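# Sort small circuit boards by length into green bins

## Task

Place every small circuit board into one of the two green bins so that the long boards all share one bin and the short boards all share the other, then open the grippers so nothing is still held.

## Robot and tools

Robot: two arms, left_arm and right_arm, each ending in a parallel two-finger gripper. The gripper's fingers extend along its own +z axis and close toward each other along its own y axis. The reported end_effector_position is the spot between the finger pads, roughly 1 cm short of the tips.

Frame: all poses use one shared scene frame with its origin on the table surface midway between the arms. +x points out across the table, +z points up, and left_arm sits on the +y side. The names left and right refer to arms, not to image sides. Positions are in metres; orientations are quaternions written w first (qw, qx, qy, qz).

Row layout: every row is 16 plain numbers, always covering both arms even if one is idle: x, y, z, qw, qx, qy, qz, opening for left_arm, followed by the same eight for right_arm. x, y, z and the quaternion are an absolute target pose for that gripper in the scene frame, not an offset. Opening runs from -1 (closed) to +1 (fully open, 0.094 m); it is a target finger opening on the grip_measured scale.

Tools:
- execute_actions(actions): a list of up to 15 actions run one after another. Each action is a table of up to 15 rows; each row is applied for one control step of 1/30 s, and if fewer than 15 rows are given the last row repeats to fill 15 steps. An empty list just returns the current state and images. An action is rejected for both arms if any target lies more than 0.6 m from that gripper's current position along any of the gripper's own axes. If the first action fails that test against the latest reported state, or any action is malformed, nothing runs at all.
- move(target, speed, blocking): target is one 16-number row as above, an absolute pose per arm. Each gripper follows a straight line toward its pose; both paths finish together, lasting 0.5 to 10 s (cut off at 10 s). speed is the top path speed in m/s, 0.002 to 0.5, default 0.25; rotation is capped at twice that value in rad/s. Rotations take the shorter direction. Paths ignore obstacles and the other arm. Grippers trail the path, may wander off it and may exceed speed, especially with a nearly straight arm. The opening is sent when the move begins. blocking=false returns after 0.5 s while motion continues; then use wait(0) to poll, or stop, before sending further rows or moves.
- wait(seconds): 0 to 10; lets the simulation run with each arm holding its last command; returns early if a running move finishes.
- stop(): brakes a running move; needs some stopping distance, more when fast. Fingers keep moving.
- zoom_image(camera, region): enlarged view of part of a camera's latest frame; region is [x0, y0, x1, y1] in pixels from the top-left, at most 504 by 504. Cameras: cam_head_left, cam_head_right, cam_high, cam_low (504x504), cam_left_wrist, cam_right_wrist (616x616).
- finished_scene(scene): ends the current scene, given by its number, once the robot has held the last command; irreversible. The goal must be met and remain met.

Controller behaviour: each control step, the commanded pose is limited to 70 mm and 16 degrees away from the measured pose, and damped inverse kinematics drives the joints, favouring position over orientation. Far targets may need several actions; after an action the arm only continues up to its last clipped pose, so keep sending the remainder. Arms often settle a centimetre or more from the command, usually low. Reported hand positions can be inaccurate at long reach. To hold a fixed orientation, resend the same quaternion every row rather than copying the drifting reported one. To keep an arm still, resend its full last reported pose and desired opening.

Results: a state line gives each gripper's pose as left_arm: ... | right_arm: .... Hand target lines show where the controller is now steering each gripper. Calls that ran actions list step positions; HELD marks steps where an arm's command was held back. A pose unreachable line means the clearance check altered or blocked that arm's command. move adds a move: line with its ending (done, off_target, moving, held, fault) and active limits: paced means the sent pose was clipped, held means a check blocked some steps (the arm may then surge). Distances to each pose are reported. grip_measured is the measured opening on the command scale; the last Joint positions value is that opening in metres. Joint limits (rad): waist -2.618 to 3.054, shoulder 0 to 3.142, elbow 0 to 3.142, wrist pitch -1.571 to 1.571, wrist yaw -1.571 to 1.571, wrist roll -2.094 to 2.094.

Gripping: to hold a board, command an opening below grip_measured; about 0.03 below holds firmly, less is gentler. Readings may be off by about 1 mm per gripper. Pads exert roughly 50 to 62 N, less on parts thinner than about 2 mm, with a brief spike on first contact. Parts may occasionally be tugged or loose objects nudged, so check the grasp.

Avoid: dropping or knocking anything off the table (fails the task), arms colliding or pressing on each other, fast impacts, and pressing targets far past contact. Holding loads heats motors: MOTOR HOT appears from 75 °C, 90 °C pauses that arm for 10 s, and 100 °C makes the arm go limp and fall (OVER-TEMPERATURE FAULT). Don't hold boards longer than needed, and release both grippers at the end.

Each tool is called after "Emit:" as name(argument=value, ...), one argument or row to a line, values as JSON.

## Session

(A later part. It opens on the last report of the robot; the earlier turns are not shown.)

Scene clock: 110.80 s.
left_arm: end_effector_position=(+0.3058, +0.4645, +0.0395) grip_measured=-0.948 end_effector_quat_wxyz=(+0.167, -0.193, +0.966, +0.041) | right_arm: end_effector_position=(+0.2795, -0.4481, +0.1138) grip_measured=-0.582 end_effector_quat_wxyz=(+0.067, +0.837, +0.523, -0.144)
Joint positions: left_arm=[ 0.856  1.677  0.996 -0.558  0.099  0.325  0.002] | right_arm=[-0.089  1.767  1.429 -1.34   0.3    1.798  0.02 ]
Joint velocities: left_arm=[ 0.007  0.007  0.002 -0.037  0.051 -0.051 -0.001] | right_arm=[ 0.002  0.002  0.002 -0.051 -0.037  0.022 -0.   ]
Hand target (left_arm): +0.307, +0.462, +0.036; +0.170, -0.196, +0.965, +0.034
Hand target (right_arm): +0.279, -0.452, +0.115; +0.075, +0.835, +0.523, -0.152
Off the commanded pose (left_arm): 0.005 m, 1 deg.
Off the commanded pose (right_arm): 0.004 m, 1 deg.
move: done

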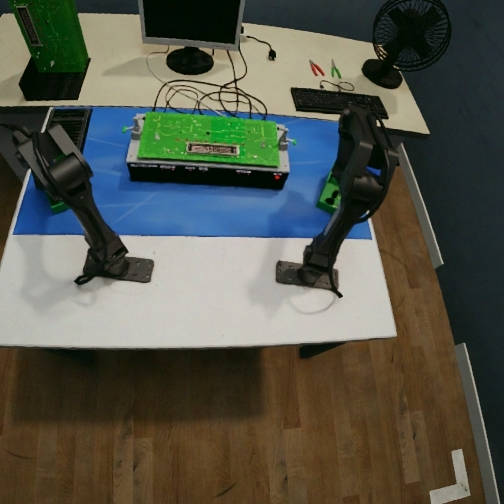

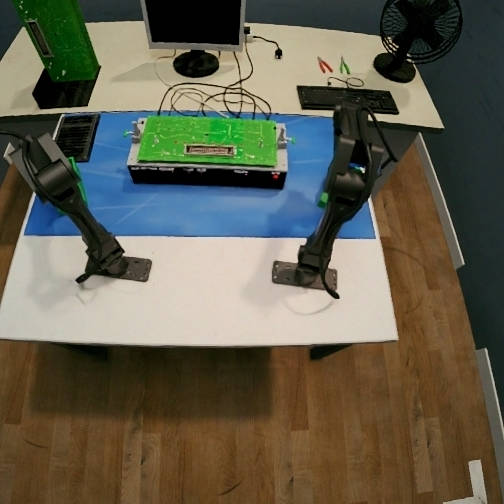

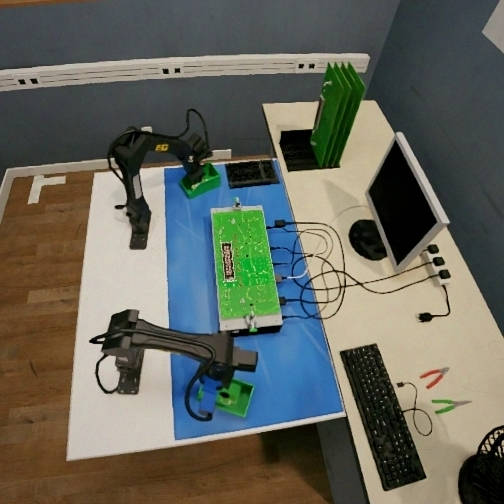

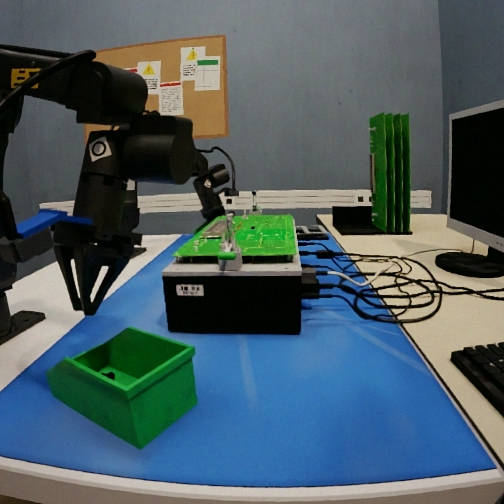

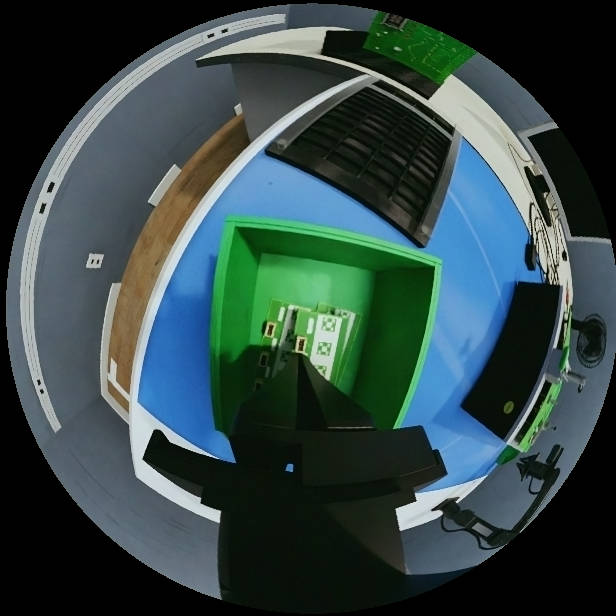

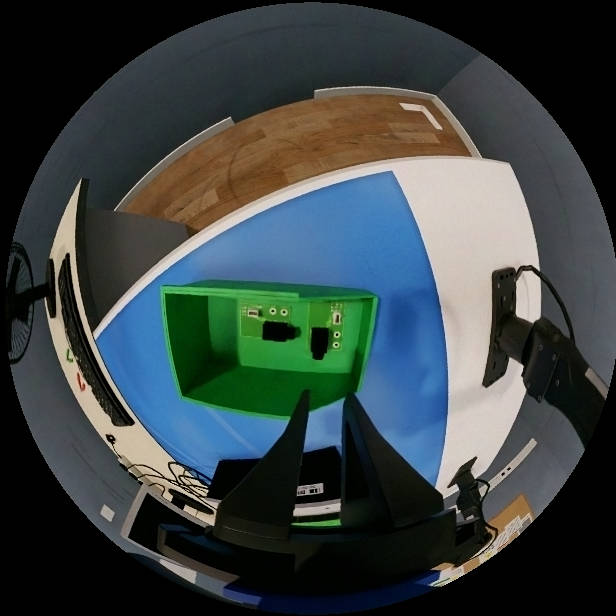

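Emit:
execute_actions(
  actions=[
    [[0.305,0.461,0.033,0.1701,-0.1957,0.9652,0.0345,-0.96,0.2785,-0.452,0.115,0.075,0.835,0.523,-0.152,-0.58],[0.305,0.461,0.031,0.1701,-0.1957,0.9652,0.0345,-0.96,0.2785,-0.452,0.115,0.075,0.835,0.523,-0.152,-0.58],[0.305,0.461,0.029,0.1701,-0.1957,0.9652,0.0345,-0.96,0.2785,-0.452,0.115,0.075,0.835,0.523,-0.152,-0.58],[0.305,0.461,0.027,0.1701,-0.1957,0.9652,0.0345,-0.96,0.2785,-0.452,0.115,0.075,0.835,0.523,-0.152,-0.58],[0.305,0.461,0.025,0.1701,-0.1957,0.9652,0.0345,-0.96,0.2785,-0.452,0.115,0.075,0.835,0.523,-0.152,-0.58],[0.305,0.461,0.023,0.1701,-0.1957,0.9652,0.0345,-0.96,0.2785,-0.452,0.115,0.075,0.835,0.523,-0.152,-0.58],[0.305,0.461,0.021,0.1701,-0.1957,0.9652,0.0345,-0.96,0.2785,-0.452,0.115,0.075,0.835,0.523,-0.152,-0.58],[0.305,0.461,0.019,0.1701,-0.1957,0.9652,0.0345,-0.96,0.2785,-0.452,0.115,0.075,0.835,0.523,-0.152,-0.58]],
  ],
)

Scene clock: 111.67 s.
left_arm: end_effector_position=(+0.3089, +0.4664, +0.0301) grip_measured=-0.948 end_effector_quat_wxyz=(+0.178, -0.192, +0.964, +0.046) | right_arm: end_effector_position=(+0.2795, -0.4481, +0.1138) grip_measured=-0.582 end_effector_quat_wxyz=(+0.067, +0.837, +0.523, -0.144)
Joint positions: left_arm=[ 0.856  1.691  0.961 -0.485  0.103  0.324  0.002] | right_arm=[-0.089  1.767  1.429 -1.34   0.3    1.798  0.02 ]
Joint velocities: left_arm=[-0.022 -0.002 -0.002  0.022  0.022 -0.007 -0.   ] | right_arm=[ 0.002  0.012 -0.017  0.022  0.007  0.066  0.   ]
Hand target (left_arm): +0.305, +0.461, +0.019; +0.170, -0.196, +0.965, +0.035
Hand target (right_arm): +0.279, -0.452, +0.115; +0.075, +0.835, +0.523, -0.152
Off the commanded pose (left_arm): 0.013 m, 2 deg.
Off the commanded pose (right_arm): 0.004 m, 1 deg.
Step readings (end_effector_position):
0: left_arm (+0.3061, +0.4647, +0.0397) | right_arm (+0.2795, -0.4481, +0.1138)
1: left_arm (+0.3061, +0.4647, +0.0395) | right_arm (+0.2795, -0.4481, +0.1138)
2: left_arm (+0.3063, +0.4649, +0.0391) | right_arm (+0.2795, -0.4481, +0.1138)
4: left_arm (+0.3060, +0.4647, +0.0373) | right_arm (+0.2795, -0.4481, +0.1138)
8: left_arm (+0.3046, +0.4633, +0.0307) | right_arm (+0.2795, -0.4481, +0.1138)
15: end_effector_position above

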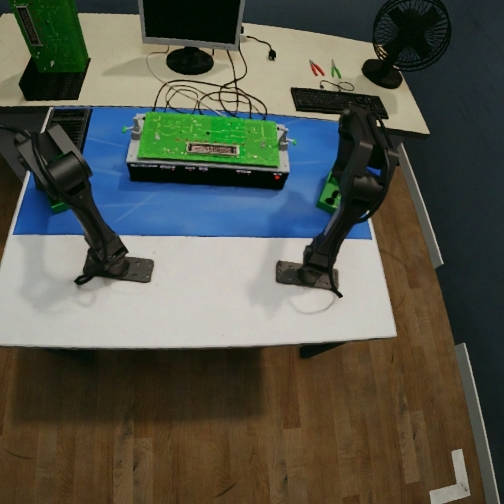

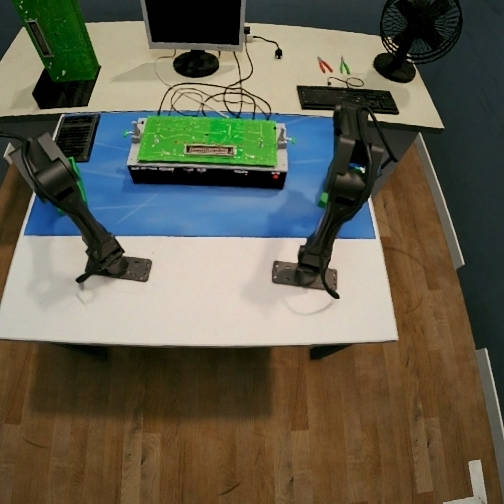

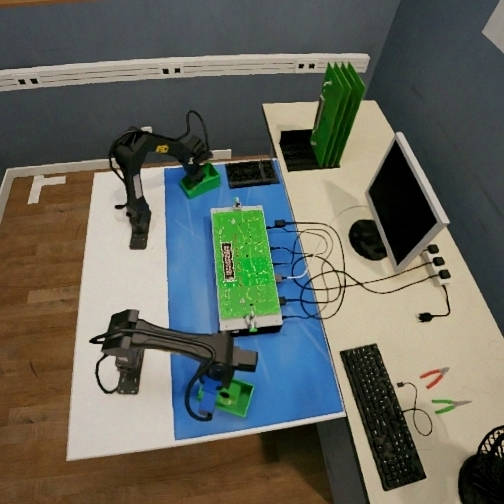

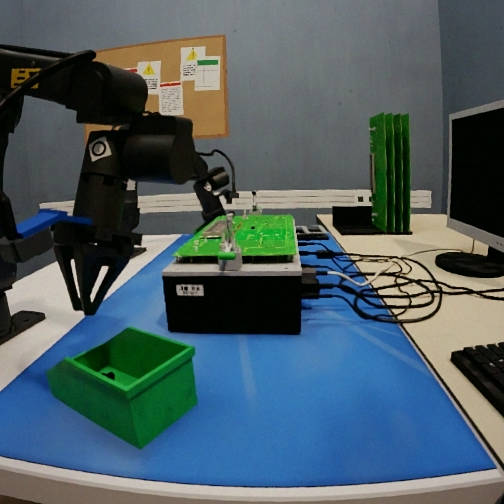

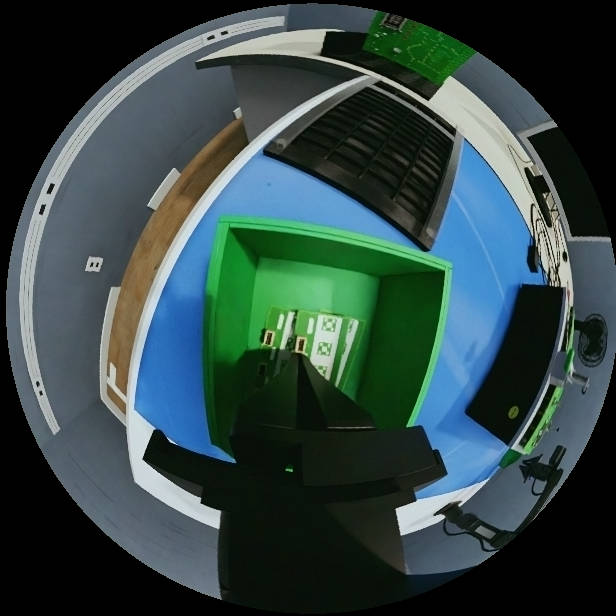

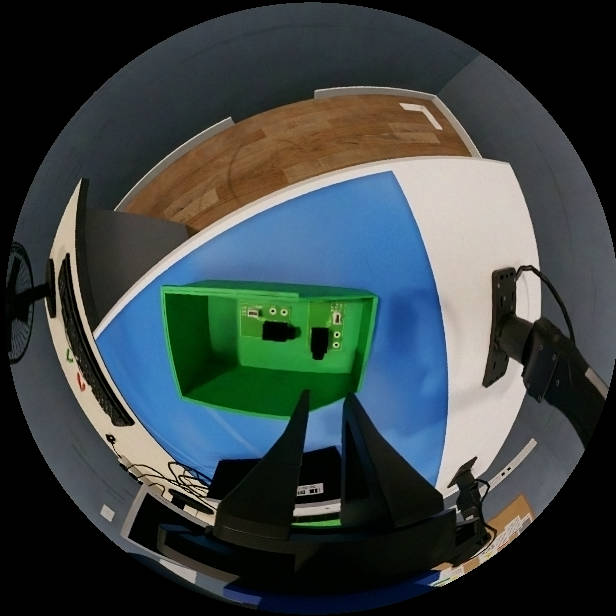

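In contact. Release and lift.

Emit:
execute_actions(
  actions=[
    [[0.307,0.464,0.028,0.1701,-0.1957,0.9652,0.0345,-0.92,0.2785,-0.452,0.115,0.075,0.835,0.523,-0.152,-0.58],[0.307,0.464,0.028,0.1701,-0.1957,0.9652,0.0345,-0.89,0.2785,-0.452,0.115,0.075,0.835,0.523,-0.152,-0.58],[0.307,0.464,0.028,0.1701,-0.1957,0.9652,0.0345,-0.86,0.2785,-0.452,0.115,0.075,0.835,0.523,-0.152,-0.58],[0.307,0.464,0.028,0.1701,-0.1957,0.9652,0.0345,-0.83,0.2785,-0.452,0.115,0.075,0.835,0.523,-0.152,-0.58],[0.307,0.464,0.028,0.1701,-0.1957,0.9652,0.0345,-0.8,0.2785,-0.452,0.115,0.075,0.835,0.523,-0.152,-0.58],[0.307,0.464,0.028,0.1701,-0.1957,0.9652,0.0345,-0.77,0.2785,-0.452,0.115,0.075,0.835,0.523,-0.152,-0.58]],
  ],
)

Emit:
move(
  target=[0.30,0.46,0.135,0.1701,-0.1957,0.9652,0.0345,-0.77,0.2785,-0.452,0.115,0.075,0.835,0.523,-0.152,-0.58],
  speed=0.2,
)

Emit:
zoom_image(
  camera="cam_left_wrist",
  region=[200,200,420,420],
)

Scene clock: 112.73 s.
left_arm: end_effector_position=(+0.3090, +0.4665, +0.0299) grip_measured=-0.772 end_effector_quat_wxyz=(+0.178, -0.192, +0.964, +0.046) | right_arm: end_effector_position=(+0.2795, -0.4481, +0.1138) grip_measured=-0.582 end_effector_quat_wxyz=(+0.067, +0.837, +0.523, -0.144)
Joint positions: left_arm=[ 0.856  1.691  0.961 -0.484  0.103  0.324  0.011] | right_arm=[-0.089  1.767  1.429 -1.34   0.3    1.798  0.02 ]
Joint velocities: left_arm=[-0.017  0.007  0.007 -0.037 -0.037 -0.007  0.   ] | right_arm=[-0.022 -0.007 -0.002  0.051 -0.081  0.007 -0.001]
Hand target (left_arm): +0.307, +0.464, +0.028; +0.170, -0.196, +0.965, +0.035
Hand target (right_arm): +0.279, -0.452, +0.115; +0.075, +0.835, +0.523, -0.152
Off the commanded pose (left_arm): 0.004 m, 2 deg.
Off the commanded pose (right_arm): 0.004 m, 1 deg.
Step readings (end_effector_position):
0: left_arm (+0.3097, +0.4671, +0.0302) | right_arm (+0.2795, -0.4481, +0.1138)
1: left_arm (+0.3096, +0.4670, +0.0302) | right_arm (+0.2795, -0.4481, +0.1138)
2: left_arm (+0.3096, +0.4670, +0.0302) | right_arm (+0.2795, -0.4481, +0.1138)
4: left_arm (+0.3096, +0.4670, +0.0302) | right_arm (+0.2795, -0.4481, +0.1138)
8: left_arm (+0.3091, +0.4665, +0.0299) | right_arm (+0.2795, -0.4481, +0.1138)
15: end_effector_position above

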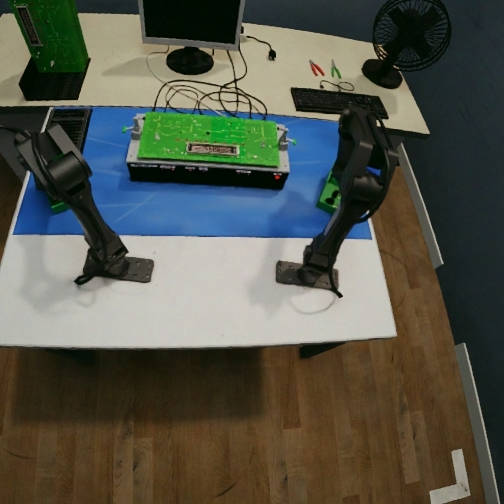

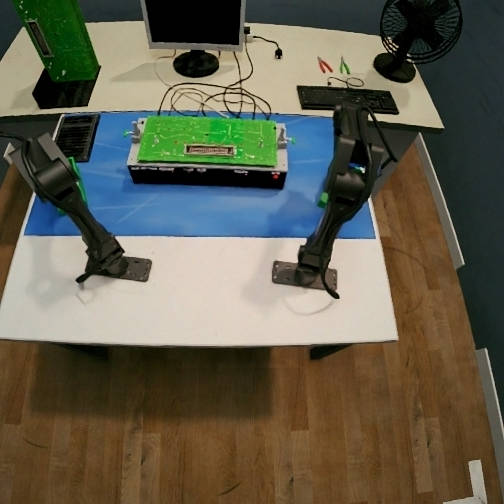

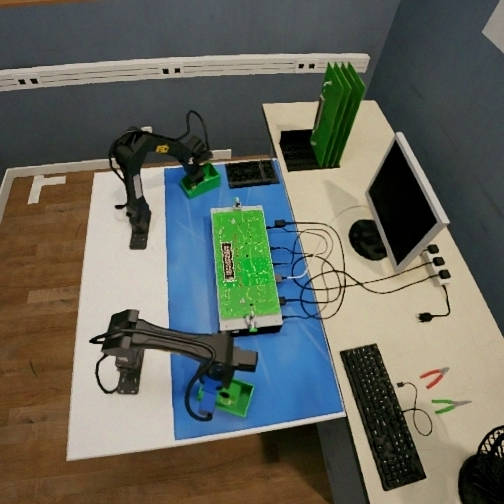

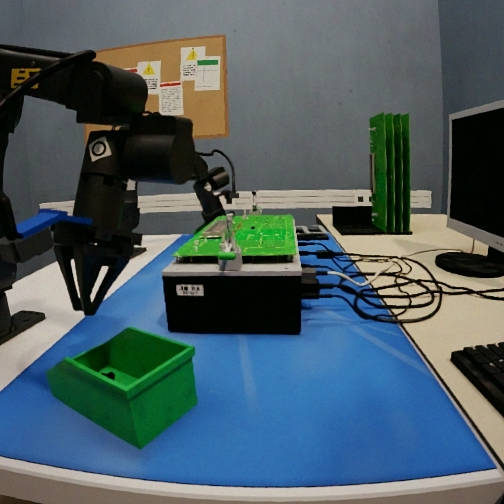

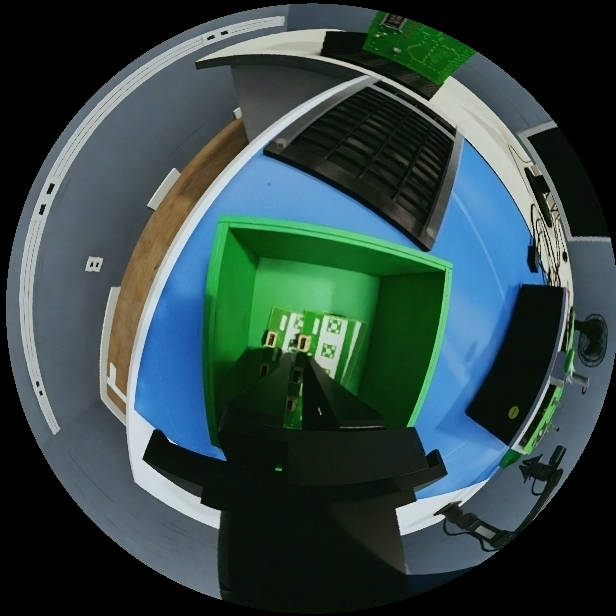

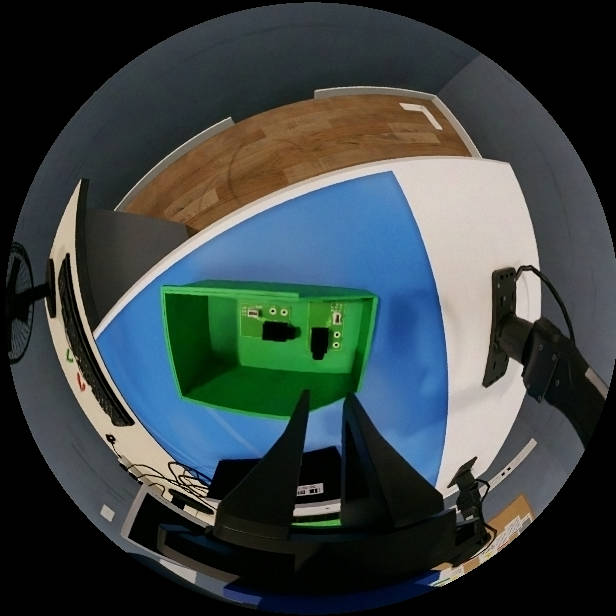

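Scene clock: 114.00 s.
left_arm: end_effector_position=(+0.2994, +0.4577, +0.1269) grip_measured=-0.772 end_effector_quat_wxyz=(+0.164, -0.193, +0.967, +0.037) | right_arm: end_effector_position=(+0.2795, -0.4482, +0.1138) grip_measured=-0.582 end_effector_quat_wxyz=(+0.067, +0.837, +0.523, -0.144)
Joint positions: left_arm=[ 0.856  1.562  1.239 -0.925  0.103  0.324  0.011] | right_arm=[-0.089  1.767  1.429 -1.34   0.3    1.798  0.02 ]
Joint velocities: left_arm=[-0.017 -0.002 -0.012  0.051 -0.022  0.022  0.001] | right_arm=[ 0.007  0.002  0.012 -0.066  0.022  0.022  0.   ]
Hand target (left_arm): +0.299, +0.459, +0.135; +0.170, -0.196, +0.965, +0.035
Hand target (right_arm): +0.279, -0.452, +0.115; +0.075, +0.835, +0.523, -0.152
Off the commanded pose (left_arm): 0.008 m, 1 deg.
Off the commanded pose (right_arm): 0.004 m, 1 deg.
move: done

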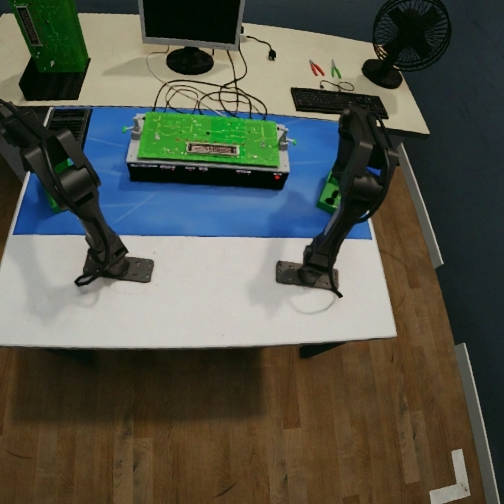

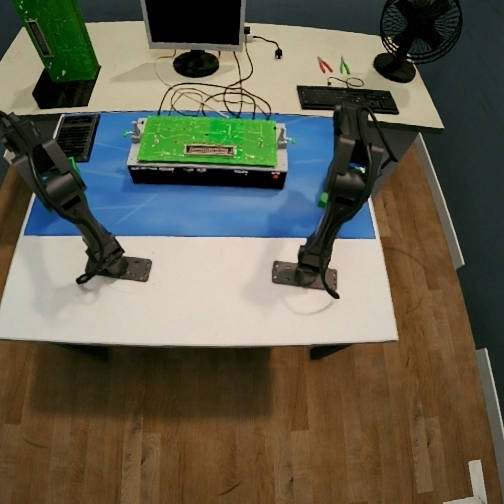

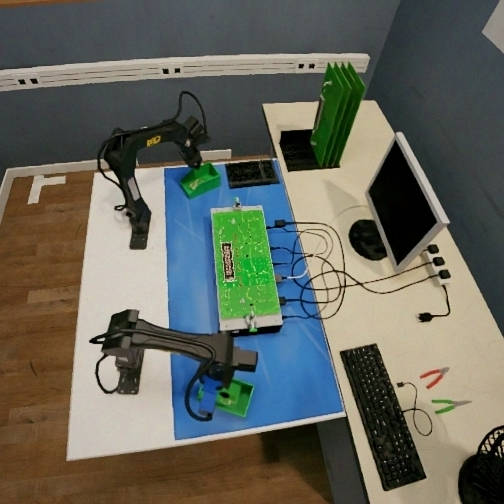

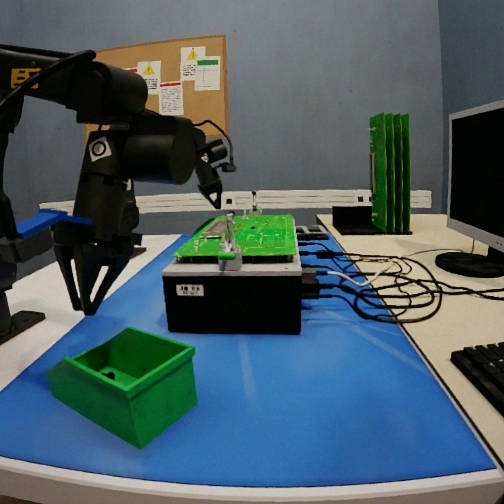

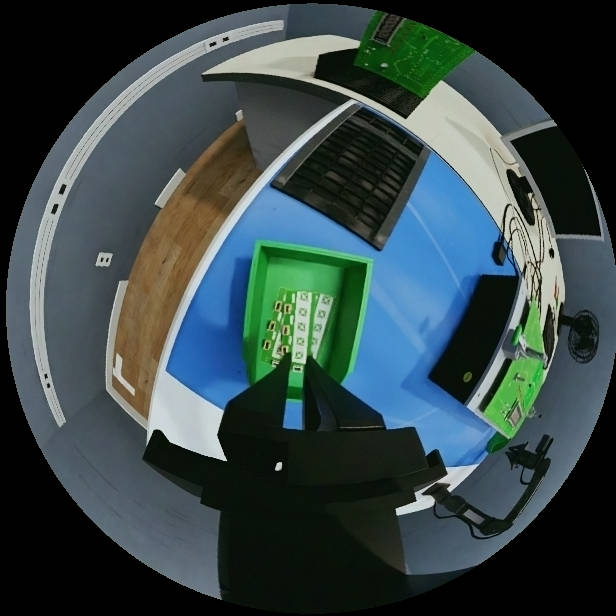

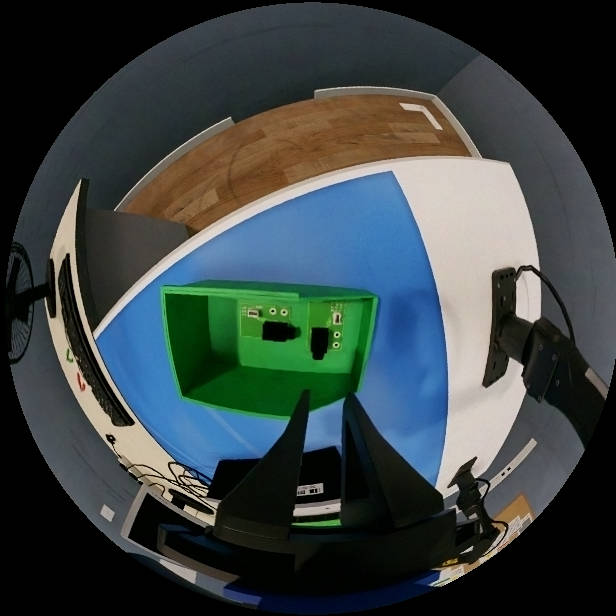

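Region (200, 200, 420, 420) of cam_left_wrist's 616x616 image, scaled by 2.291, with more detail than that image has.

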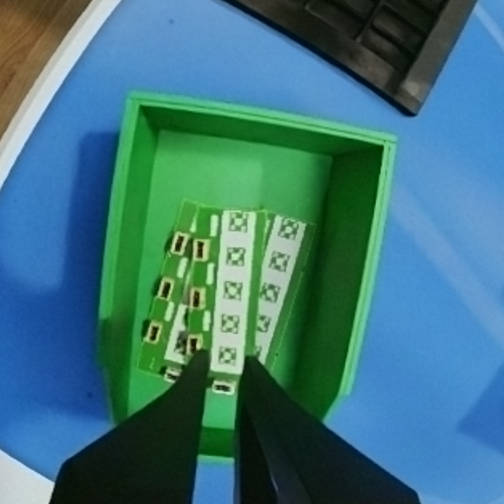

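Emit:
finished_scene(
  scene=1,
)

The scene is finished: the task was done.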